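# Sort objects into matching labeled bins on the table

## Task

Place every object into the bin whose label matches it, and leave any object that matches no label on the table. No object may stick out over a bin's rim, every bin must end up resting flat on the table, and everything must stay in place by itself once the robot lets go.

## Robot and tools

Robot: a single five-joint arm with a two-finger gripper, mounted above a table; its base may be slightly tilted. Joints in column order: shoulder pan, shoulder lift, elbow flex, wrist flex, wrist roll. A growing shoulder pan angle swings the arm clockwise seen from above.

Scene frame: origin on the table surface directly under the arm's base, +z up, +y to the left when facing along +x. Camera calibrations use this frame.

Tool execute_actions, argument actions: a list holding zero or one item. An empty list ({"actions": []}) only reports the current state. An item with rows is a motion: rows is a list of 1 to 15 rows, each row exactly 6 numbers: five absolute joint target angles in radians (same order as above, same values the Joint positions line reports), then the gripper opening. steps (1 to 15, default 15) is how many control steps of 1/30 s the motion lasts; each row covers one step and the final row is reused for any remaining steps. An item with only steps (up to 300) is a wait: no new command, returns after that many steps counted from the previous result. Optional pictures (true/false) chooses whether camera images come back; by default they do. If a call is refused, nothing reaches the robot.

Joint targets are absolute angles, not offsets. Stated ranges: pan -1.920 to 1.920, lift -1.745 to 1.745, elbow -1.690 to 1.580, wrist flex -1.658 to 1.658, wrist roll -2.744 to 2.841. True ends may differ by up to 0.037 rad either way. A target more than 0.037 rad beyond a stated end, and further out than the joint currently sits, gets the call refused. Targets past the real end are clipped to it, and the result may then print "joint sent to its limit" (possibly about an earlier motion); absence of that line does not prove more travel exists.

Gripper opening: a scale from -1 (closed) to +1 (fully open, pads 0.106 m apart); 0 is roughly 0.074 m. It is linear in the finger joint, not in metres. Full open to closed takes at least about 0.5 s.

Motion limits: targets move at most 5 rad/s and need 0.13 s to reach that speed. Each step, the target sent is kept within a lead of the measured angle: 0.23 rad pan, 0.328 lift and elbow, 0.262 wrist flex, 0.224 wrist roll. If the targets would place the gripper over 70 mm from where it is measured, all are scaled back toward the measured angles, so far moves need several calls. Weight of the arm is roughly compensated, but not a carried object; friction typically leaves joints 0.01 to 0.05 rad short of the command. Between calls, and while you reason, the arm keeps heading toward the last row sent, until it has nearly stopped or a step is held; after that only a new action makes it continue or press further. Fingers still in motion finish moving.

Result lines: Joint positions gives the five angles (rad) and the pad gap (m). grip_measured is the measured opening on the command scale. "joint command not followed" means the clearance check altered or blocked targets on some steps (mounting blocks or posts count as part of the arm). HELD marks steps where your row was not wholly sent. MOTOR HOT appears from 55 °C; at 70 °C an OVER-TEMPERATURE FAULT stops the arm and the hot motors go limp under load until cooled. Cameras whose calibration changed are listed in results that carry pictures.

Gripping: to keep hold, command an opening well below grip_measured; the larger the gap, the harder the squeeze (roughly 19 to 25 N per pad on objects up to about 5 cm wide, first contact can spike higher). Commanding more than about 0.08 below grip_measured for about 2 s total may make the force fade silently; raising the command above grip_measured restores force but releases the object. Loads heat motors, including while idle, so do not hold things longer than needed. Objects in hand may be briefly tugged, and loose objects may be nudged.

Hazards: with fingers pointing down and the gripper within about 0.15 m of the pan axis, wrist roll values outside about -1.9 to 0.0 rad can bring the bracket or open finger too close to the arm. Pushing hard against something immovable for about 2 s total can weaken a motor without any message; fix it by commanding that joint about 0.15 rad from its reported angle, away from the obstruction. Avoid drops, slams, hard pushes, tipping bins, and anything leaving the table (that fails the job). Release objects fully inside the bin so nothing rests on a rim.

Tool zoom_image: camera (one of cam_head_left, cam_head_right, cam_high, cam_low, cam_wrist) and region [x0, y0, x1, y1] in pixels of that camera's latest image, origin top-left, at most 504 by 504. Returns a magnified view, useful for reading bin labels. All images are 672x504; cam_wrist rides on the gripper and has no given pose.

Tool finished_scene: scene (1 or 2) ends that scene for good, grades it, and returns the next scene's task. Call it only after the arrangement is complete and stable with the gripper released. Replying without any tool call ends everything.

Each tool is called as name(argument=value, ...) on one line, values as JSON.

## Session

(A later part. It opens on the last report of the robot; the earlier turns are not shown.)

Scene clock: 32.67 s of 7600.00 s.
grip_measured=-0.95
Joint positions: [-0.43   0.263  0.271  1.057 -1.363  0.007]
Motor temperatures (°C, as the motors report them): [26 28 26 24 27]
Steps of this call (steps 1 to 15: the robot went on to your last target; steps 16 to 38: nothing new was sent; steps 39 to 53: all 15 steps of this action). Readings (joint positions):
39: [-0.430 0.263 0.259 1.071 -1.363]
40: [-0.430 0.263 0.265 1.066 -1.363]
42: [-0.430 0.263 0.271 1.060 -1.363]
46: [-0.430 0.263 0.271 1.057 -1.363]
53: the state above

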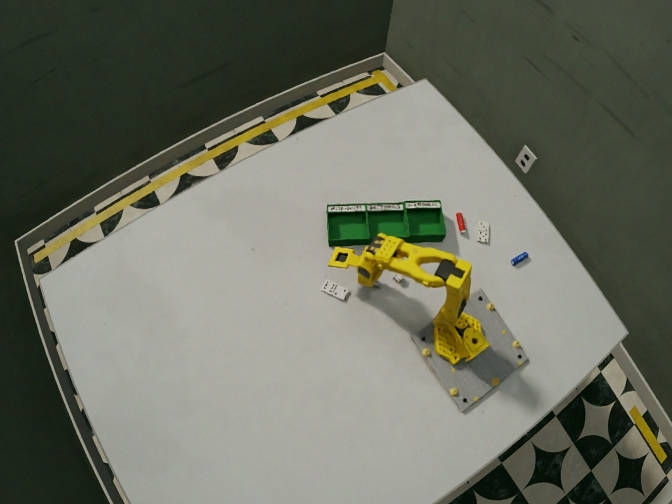

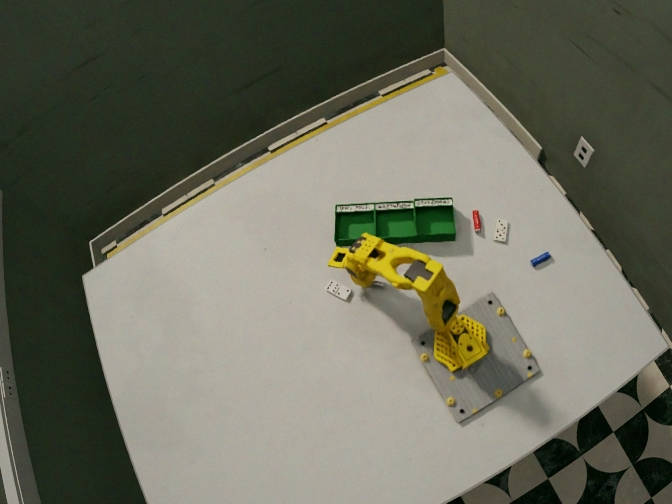

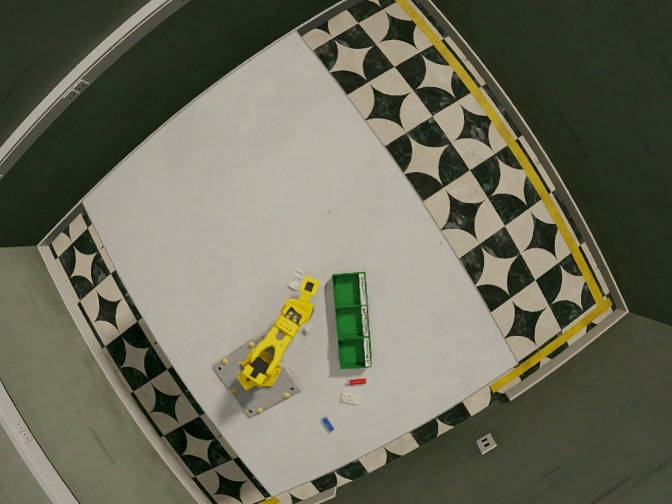

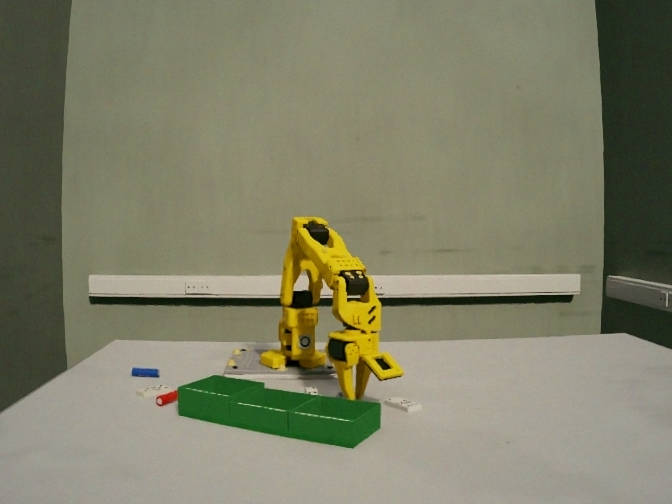

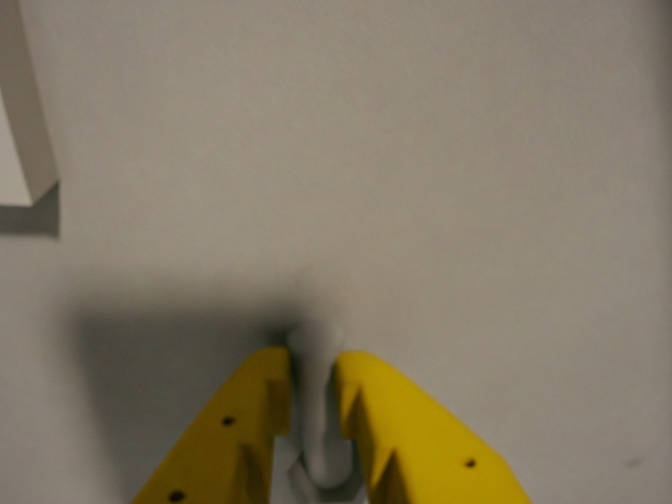

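execute_actions(actions=[{"rows":[[-0.435,0.27,0.29,1.05,-1.36,-1],[-0.435,0.27,0.29,1.05,-1.36,-1],[-0.435,0.23,0.25,1.1,-1.36,-1],[-0.435,0.18,0.2,1.15,-1.36,-1],[-0.435,0.13,0.14,1.2,-1.36,-1],[-0.435,0.09,0.07,1.25,-1.36,-1],[-0.435,0.06,0,1.25,-1.36,-1],[-0.4,0.06,-0.06,1.2,-1.36,-1],[-0.35,0.08,-0.1,1.12,-1.36,-1],[-0.3,0.12,-0.12,1.04,-1.36,-1],[-0.25,0.16,-0.12,0.97,-1.36,-1],[-0.21,0.2,-0.11,0.92,-1.36,-1]],"steps":15}])

execute_actions(actions=[{"steps":10}])

Scene clock: 36.77 s of 7600.00 s.
grip_measured=-0.99
Joint positions: [-0.243  0.171 -0.091  0.97  -1.363  0.003]
Motor temperatures (°C, as the motors report them): [26 28 26 24 27]
Steps of this call (steps 1 to 15: the robot went on to your last target; steps 16 to 90: nothing new was sent; then 0.60 s passed at rest; steps 91 to 105: all 15 steps of this action). Readings (joint positions):
91: [-0.430 0.263 0.273 1.057 -1.363]
92: [-0.430 0.263 0.273 1.057 -1.363]
94: [-0.430 0.258 0.270 1.063 -1.363]
98: [-0.430 0.142 0.136 1.192 -1.363]
105: the state above

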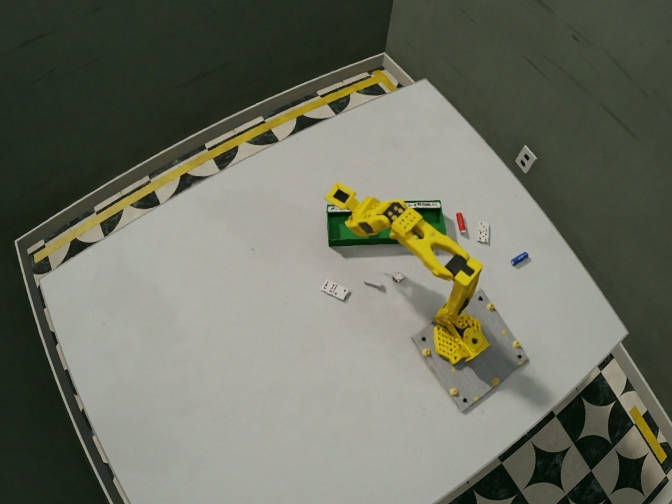

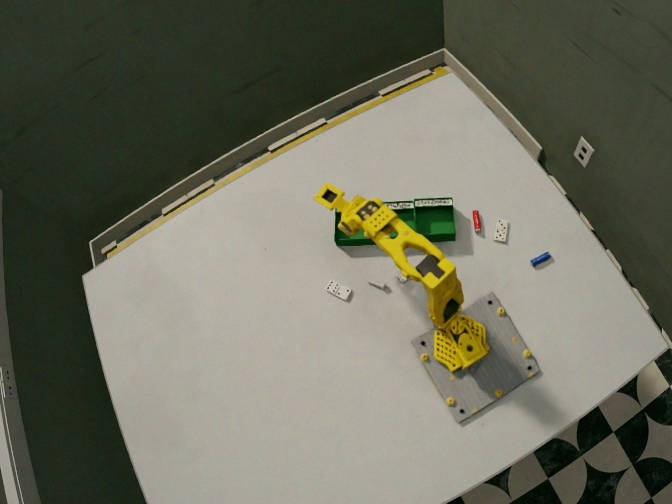

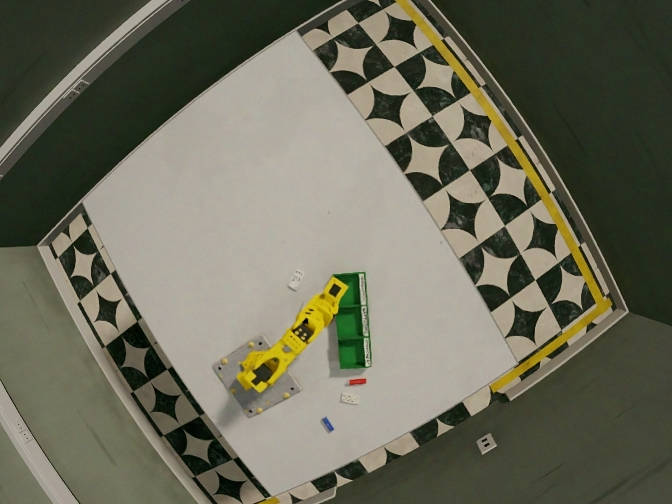

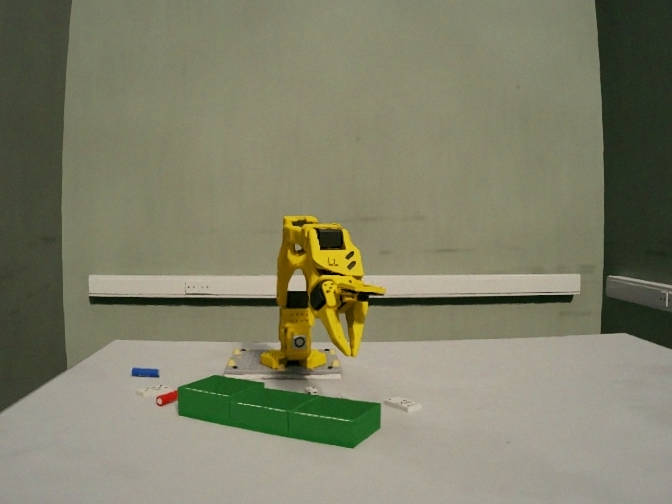

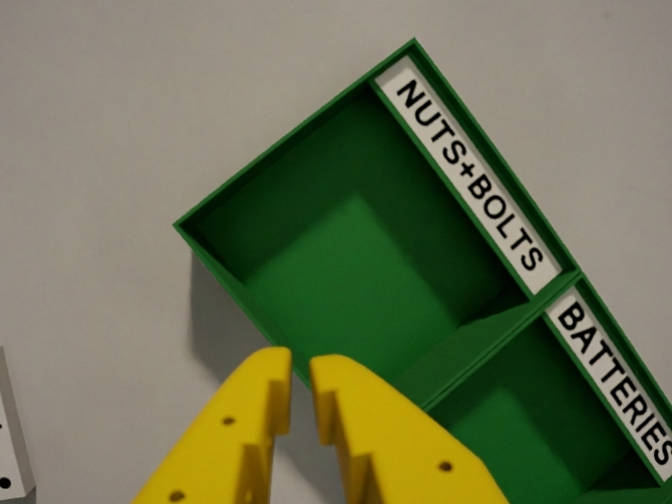

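Scene clock: 37.10 s of 7600.00 s.
grip_measured=-0.99
Joint positions: [-0.215  0.183 -0.092  0.928 -1.363  0.003]
Motor temperatures (°C, as the motors report them): [26 28 26 24 27]
Steps of this call (steps 1 to 10: the robot went on to your last target). Readings (joint positions):
1: [-0.228 0.179 -0.092 0.950 -1.363]
2: [-0.220 0.182 -0.092 0.939 -1.363]
4: [-0.215 0.183 -0.092 0.931 -1.363]
8: [-0.215 0.183 -0.092 0.928 -1.363]
10: the state above

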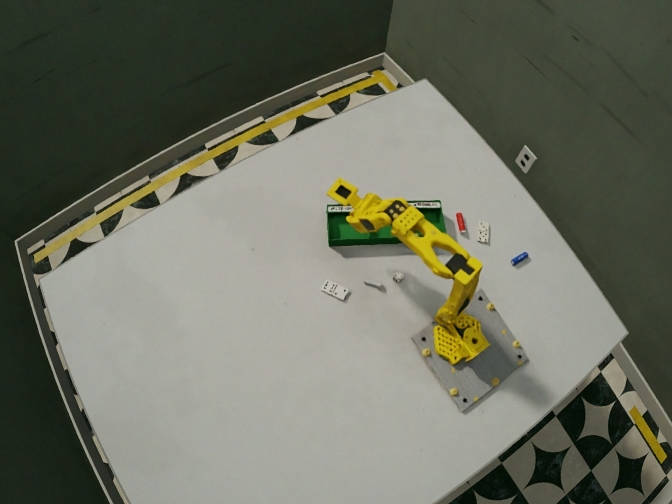

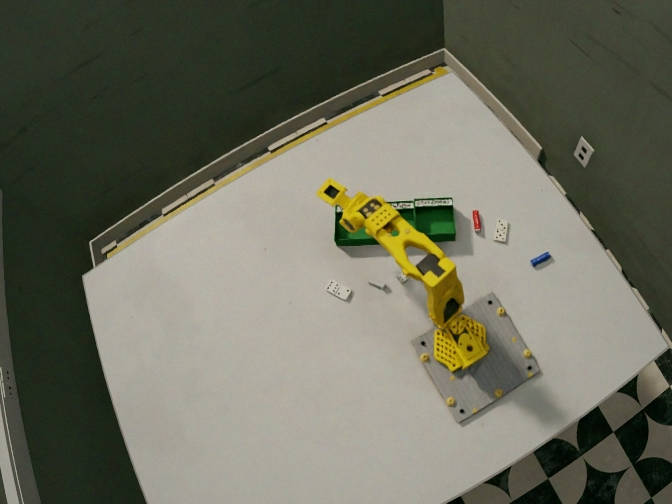

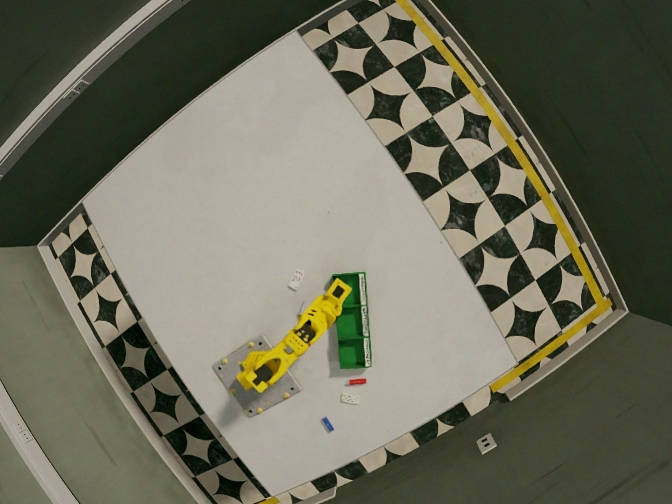

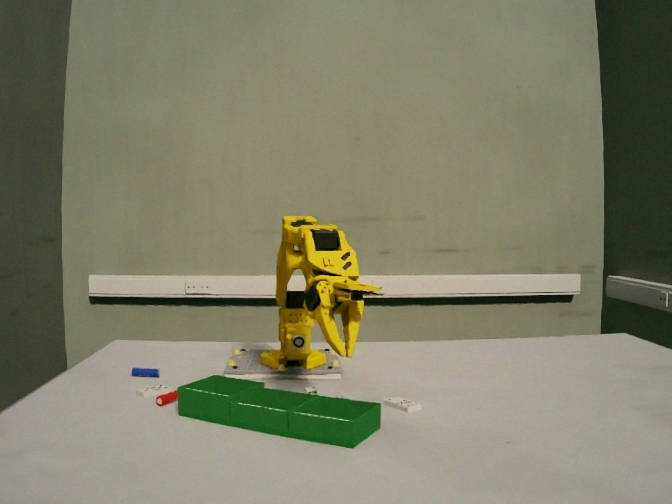

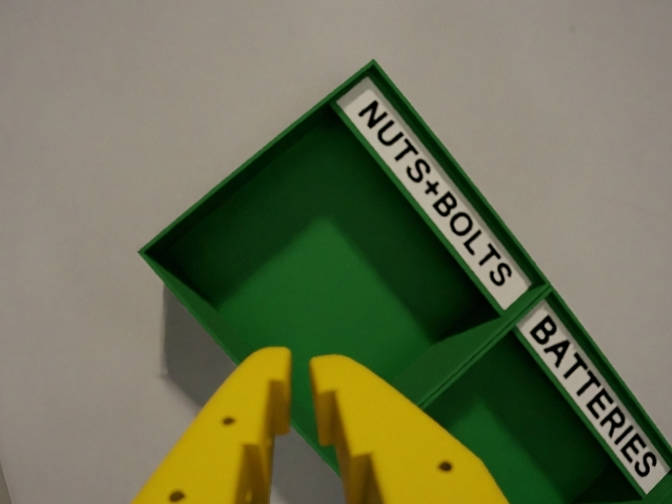

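execute_actions(actions=[{"rows":[[-0.27,0.16,-0.06,1.0,-1.36,-0.8],[-0.33,0.15,0,1.05,-1.36,-0.6],[-0.39,0.16,0.06,1.1,-1.36,-0.6],[-0.435,0.18,0.12,1.13,-1.36,-0.6],[-0.435,0.2,0.18,1.13,-1.36,-0.6],[-0.435,0.21,0.24,1.1,-1.36,-0.6]],"steps":15}])

Scene clock: 38.97 s of 7600.00 s.
grip_measured=-0.61
Joint positions: [-0.429  0.196  0.222  1.093 -1.363  0.031]
Motor temperatures (°C, as the motors report them): [26 28 26 24 27]
Steps of this call (steps 1 to 30: the robot went on to your last target; steps 31 to 41: nothing new was sent; steps 42 to 56: all 15 steps of this action). Readings (joint positions):
42: [-0.215 0.183 -0.092 0.928 -1.363]
43: [-0.222 0.182 -0.091 0.935 -1.363]
45: [-0.278 0.171 -0.042 0.994 -1.363]
49: [-0.398 0.185 0.132 1.076 -1.363]
56: the state above

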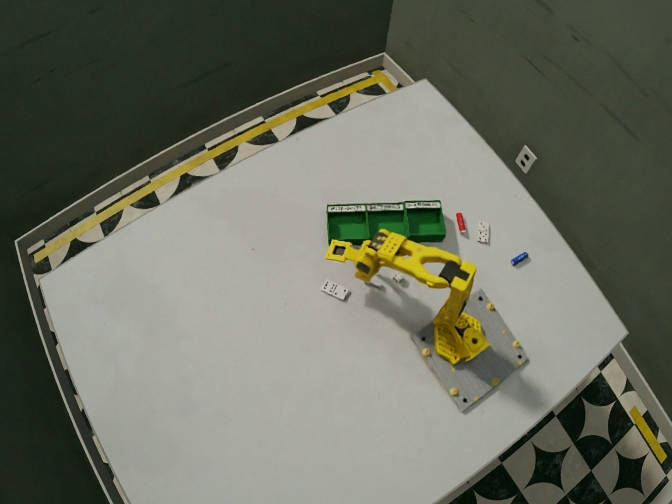

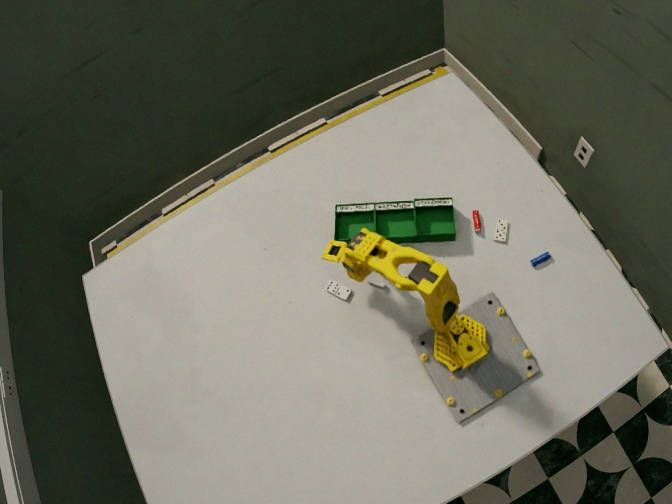

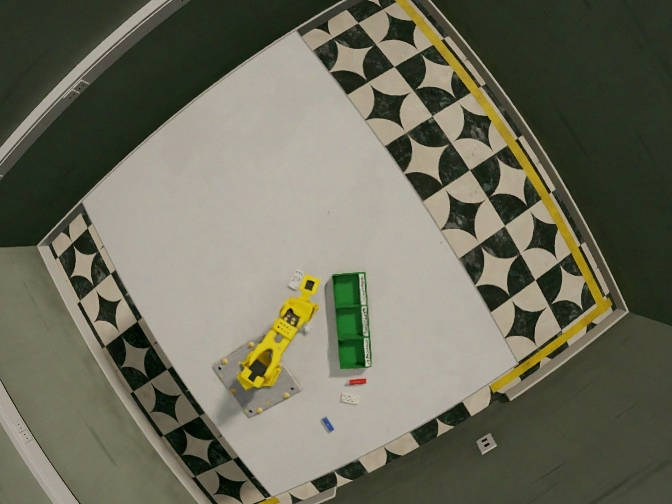

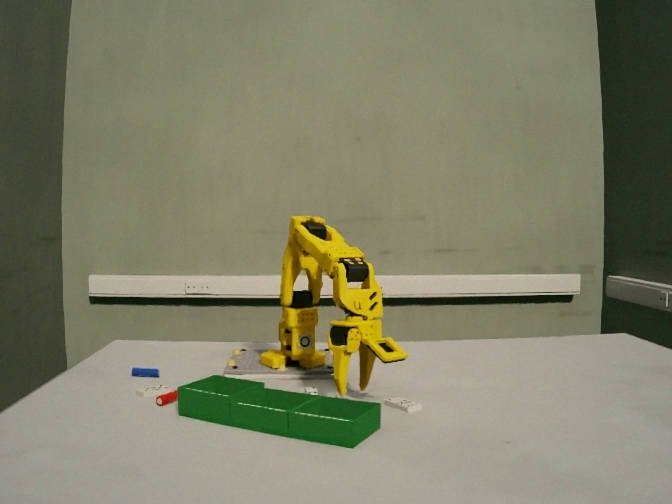

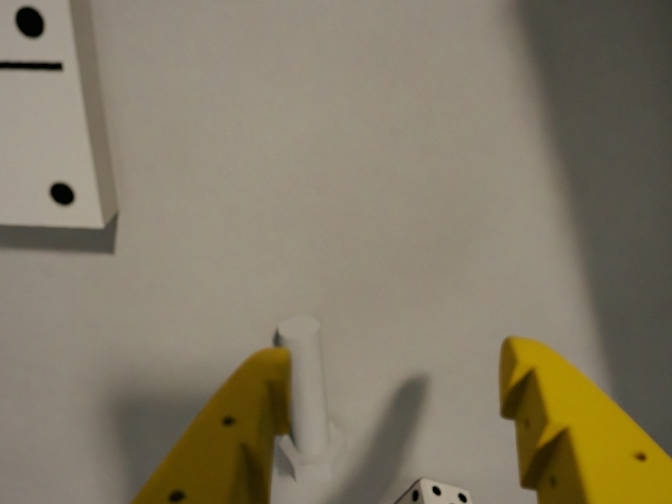

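execute_actions(actions=[{"rows":[[-0.5,0.21,0.25,1.09,-1.36,-0.6],[-0.5,0.21,0.26,1.08,-1.36,-0.6],[-0.5,0.21,0.27,1.07,-1.36,-0.6],[-0.5,0.21,0.28,1.06,-1.36,-0.6],[-0.5,0.22,0.3,1.04,-1.36,-0.6],[-0.5,0.23,0.32,1.02,-1.36,-0.6],[-0.5,0.245,0.34,1.0,-1.36,-0.6],[-0.5,0.25,0.35,0.99,-1.36,-0.6]],"steps":15}])

Scene clock: 41.77 s of 7600.00 s.
grip_measured=-0.61
Joint positions: [-0.495  0.232  0.333  0.999 -1.363  0.031]
Motor temperatures (°C, as the motors report them): [26 28 26 24 27]
Steps of this call (steps 1 to 15: the robot went on to your last target; steps 16 to 69: nothing new was sent; steps 70 to 84: all 15 steps of this action). Readings (joint positions):
70: [-0.430 0.196 0.224 1.093 -1.363]
71: [-0.438 0.196 0.228 1.093 -1.363]
73: [-0.470 0.196 0.245 1.085 -1.363]
77: [-0.493 0.217 0.299 1.034 -1.363]
84: the state above

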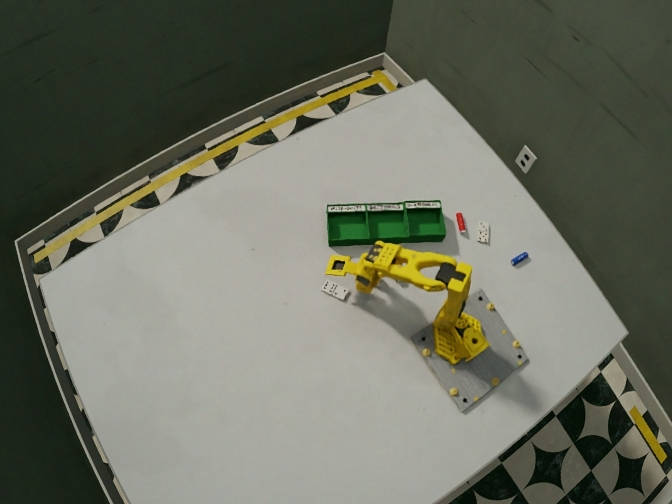

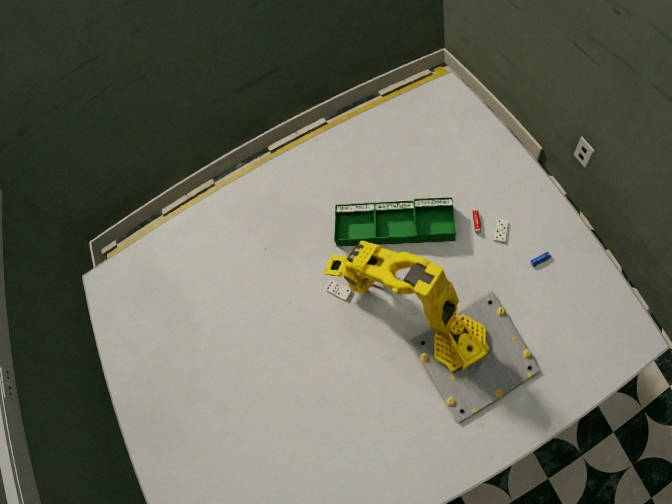

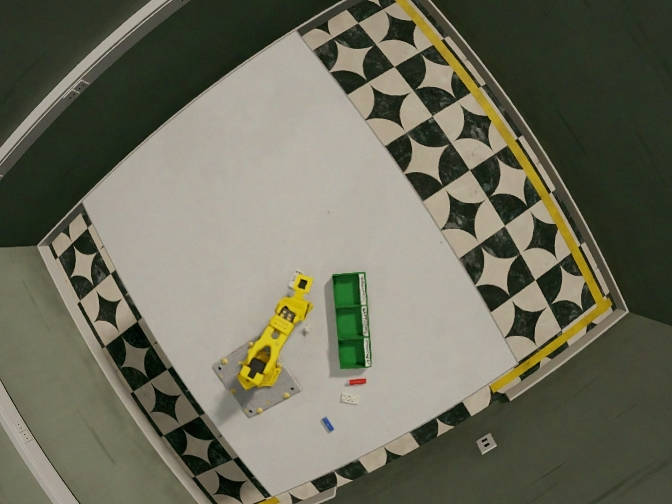

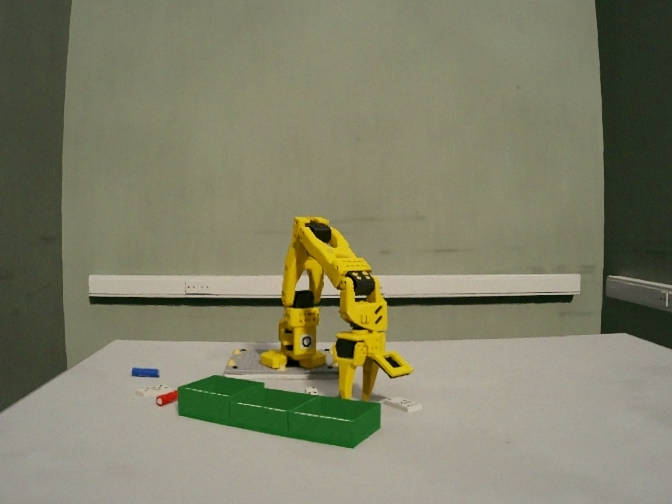

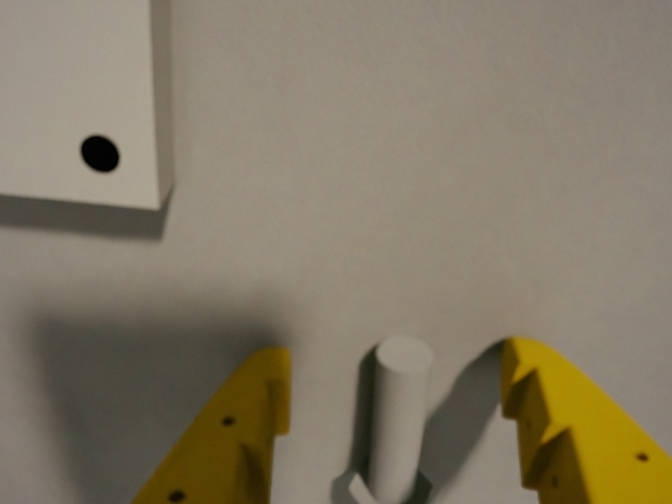

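execute_actions(actions=[{"rows":[[-0.5,0.265,0.365,0.97,-1.36,-0.6],[-0.5,0.265,0.365,0.97,-1.36,-0.6],[-0.5,0.265,0.365,0.97,-1.36,-0.6],[-0.5,0.265,0.365,0.97,-1.36,-0.6],[-0.5,0.265,0.365,0.97,-1.36,-0.7],[-0.5,0.265,0.365,0.97,-1.36,-0.75],[-0.5,0.265,0.365,0.97,-1.36,-0.8],[-0.5,0.265,0.365,0.97,-1.36,-0.85],[-0.5,0.265,0.365,0.97,-1.36,-0.9],[-0.5,0.265,0.365,0.97,-1.36,-0.95],[-0.5,0.265,0.365,0.97,-1.36,-0.98]],"steps":15}])

Scene clock: 44.80 s of 7600.00 s.
grip_measured=-0.95
Joint positions: [-0.495  0.237  0.34   0.976 -1.363  0.007]
Motor temperatures (°C, as the motors report them): [26 28 26 24 27]
Steps of this call (steps 1 to 15: the robot went on to your last target; steps 16 to 76: nothing new was sent; steps 77 to 91: all 15 steps of this action). Readings (joint positions):
77: [-0.495 0.232 0.334 0.997 -1.363]
78: [-0.495 0.234 0.336 0.993 -1.363]
80: [-0.495 0.234 0.340 0.990 -1.363]
84: [-0.495 0.234 0.340 0.982 -1.363]
91: the state above

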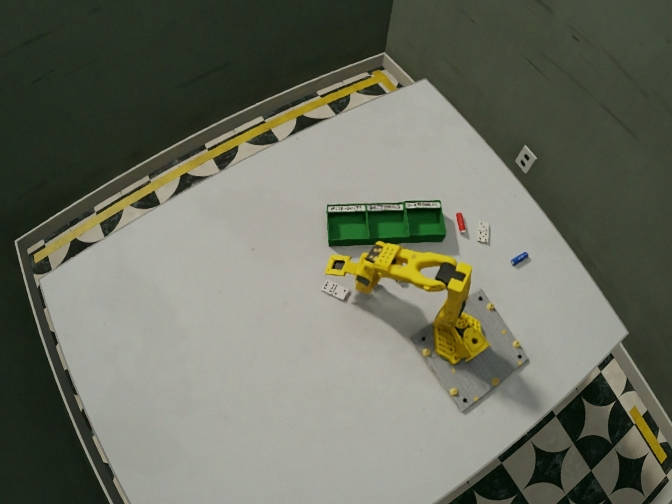

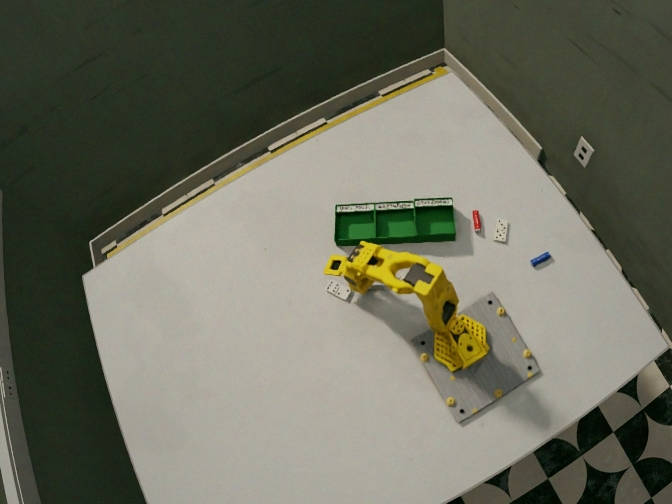

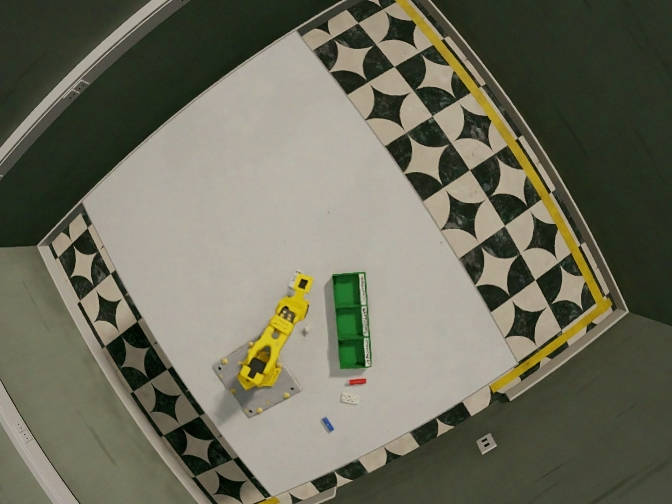

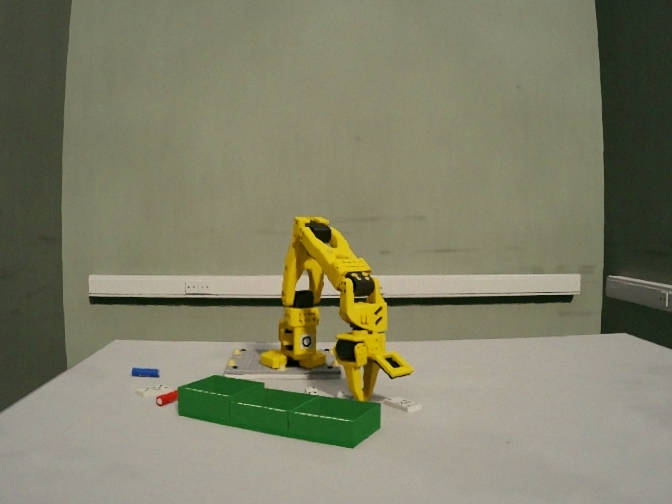

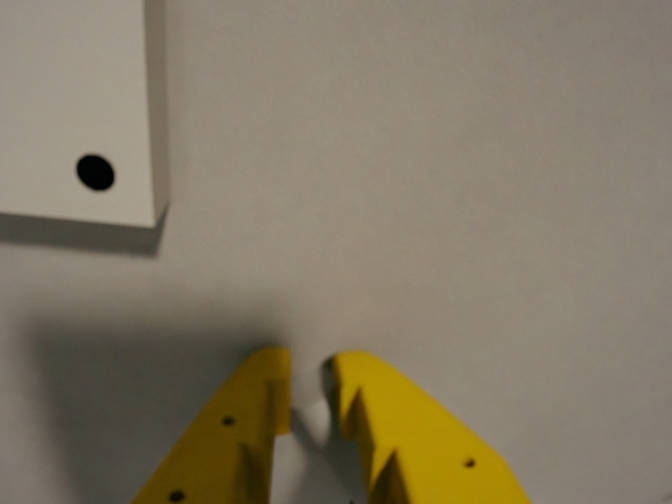

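execute_actions(actions=[{"rows":[[-0.5,0.23,0.33,1.0,-1.36,-1],[-0.5,0.2,0.3,1.05,-1.36,-1],[-0.5,0.16,0.25,1.12,-1.36,-1],[-0.5,0.12,0.19,1.2,-1.36,-1],[-0.5,0.08,0.12,1.27,-1.36,-1],[-0.5,0.05,0.05,1.3,-1.36,-1]],"steps":12}])

Scene clock: 47.03 s of 7600.00 s.
grip_measured=-0.99
Joint positions: [-0.495  0.061  0.067  1.286 -1.363  0.003]
Motor temperatures (°C, as the motors report them): [26 28 26 24 27]
Steps of this call (steps 1 to 15: the robot went on to your last target; steps 16 to 55: nothing new was sent; steps 56 to 67: all 12 steps of this action). Readings (joint positions):
56: [-0.495 0.237 0.340 0.974 -1.363]
57: [-0.495 0.235 0.339 0.979 -1.363]
59: [-0.495 0.214 0.314 1.031 -1.363]
63: [-0.495 0.097 0.138 1.234 -1.363]
67: the state above

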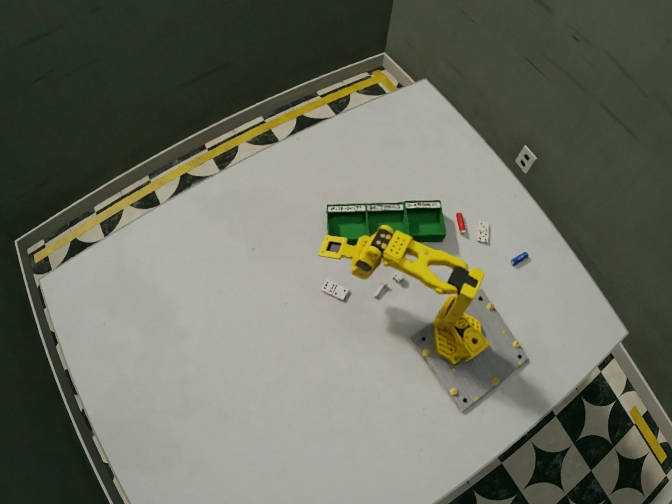

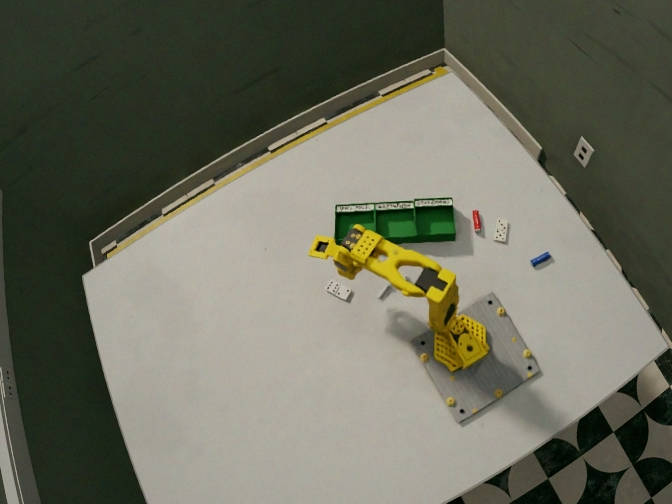

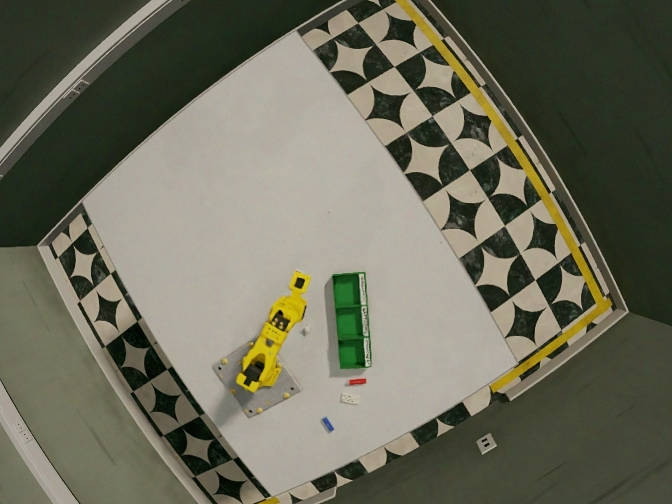

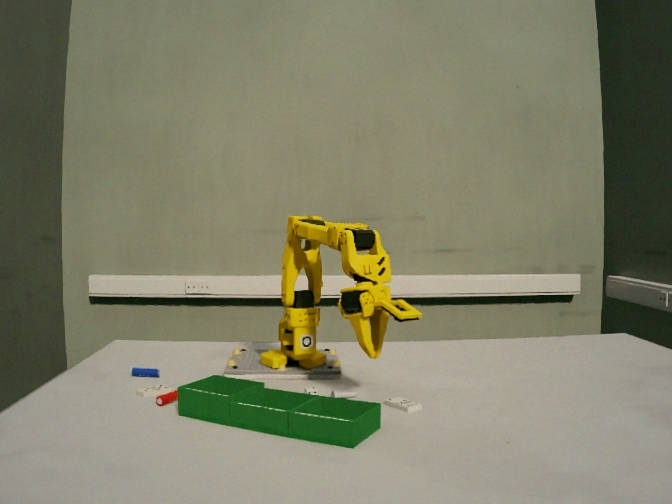

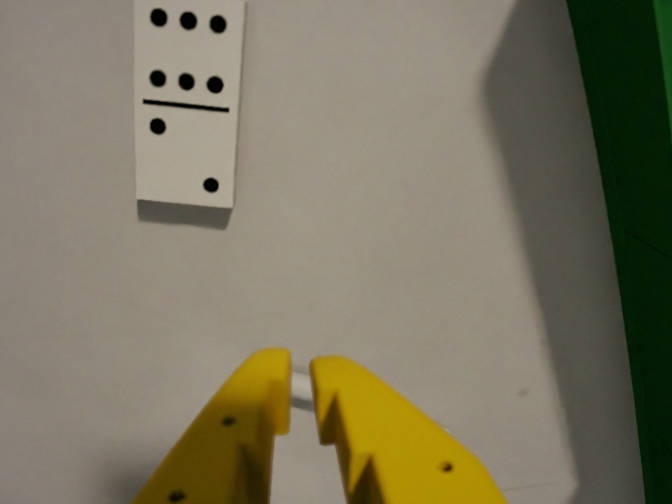

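execute_actions(actions=[{"rows":[[-0.5,0.0,0.0,1.3,-1.36,-0.6],[-0.5,-0.03,-0.05,1.3,-1.36,-0.6]],"steps":12}])

zoom_image(camera="cam_high", region=[250, 260, 370, 360])

zoom_image(camera="cam_head_left", region=[310, 240, 430, 330])

Scene clock: 48.83 s of 7600.00 s.
grip_measured=-0.62
Joint positions: [-0.495 -0.019 -0.036  1.294 -1.363  0.031]
Motor temperatures (°C, as the motors report them): [26 28 26 24 27]
Steps of this call (steps 1 to 15: the robot went on to your last target; steps 16 to 42: nothing new was sent; steps 43 to 54: all 12 steps of this action). Readings (joint positions):
43: [-0.495 0.059 0.064 1.292 -1.363]
44: [-0.495 0.053 0.057 1.292 -1.363]
46: [-0.495 0.016 0.010 1.294 -1.363]
50: [-0.495 -0.019 -0.034 1.294 -1.363]
54: the state above

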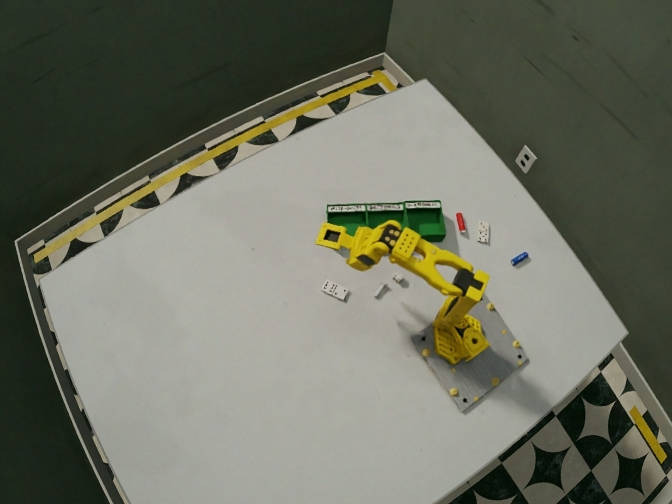

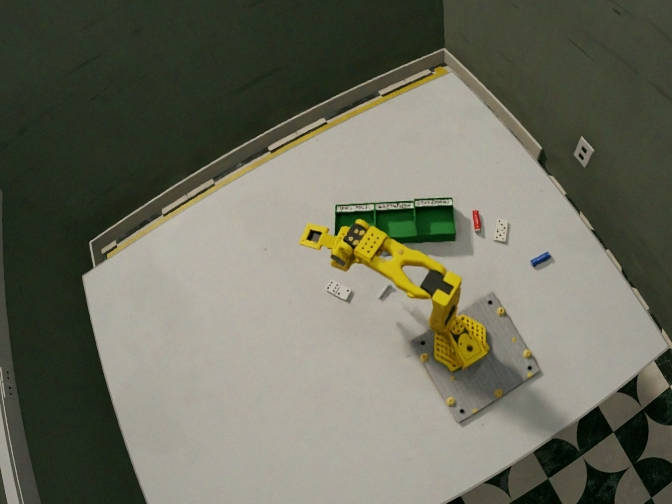

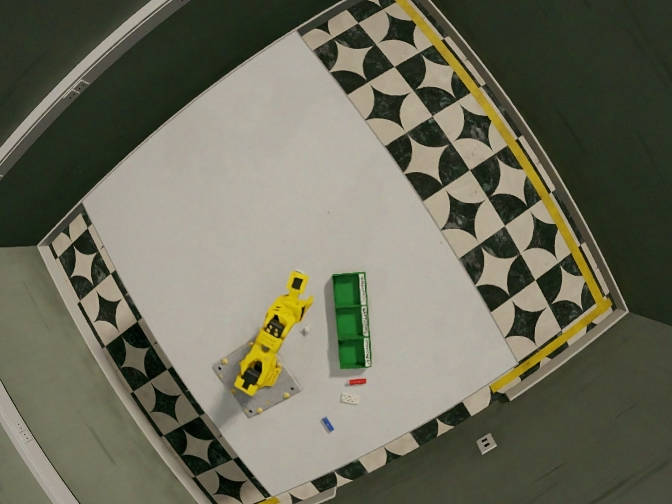

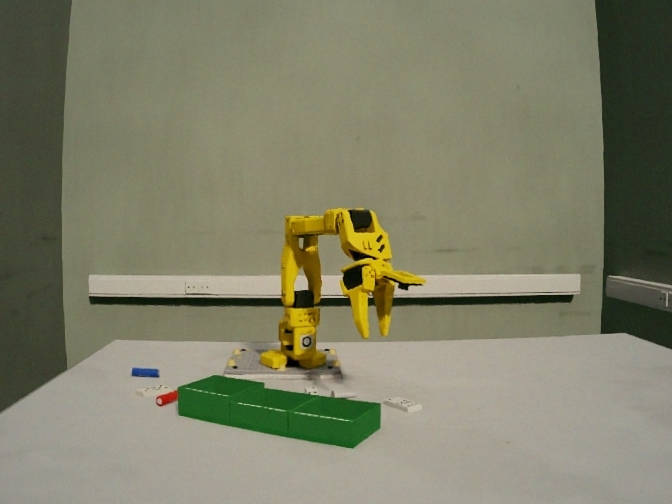

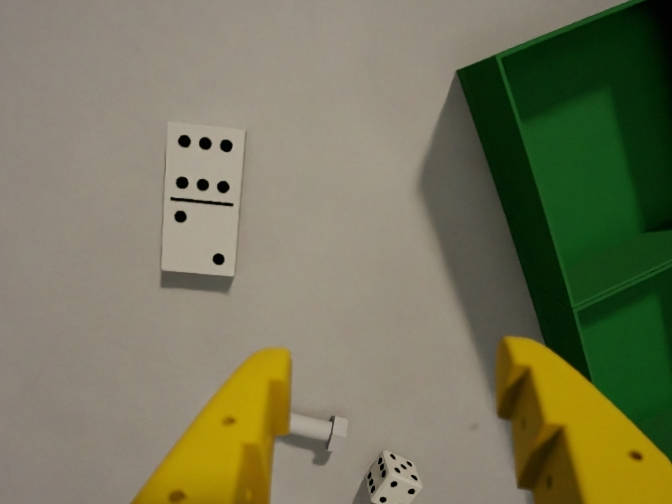

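Region (250, 260, 370, 360) of cam_high's 672x504 image, scaled by 4.200, with more detail than that image has.

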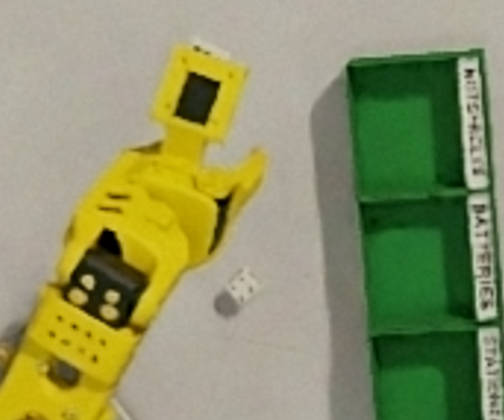

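Region (310, 240, 430, 330) of cam_head_left's 672x504 image, scaled by 4.200, with more detail than that image has; it fills the top 378 rows of this view, and the rest is white.

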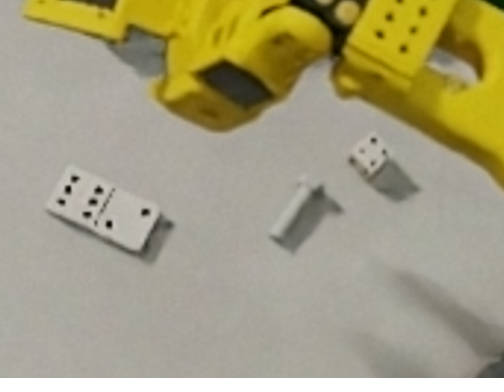

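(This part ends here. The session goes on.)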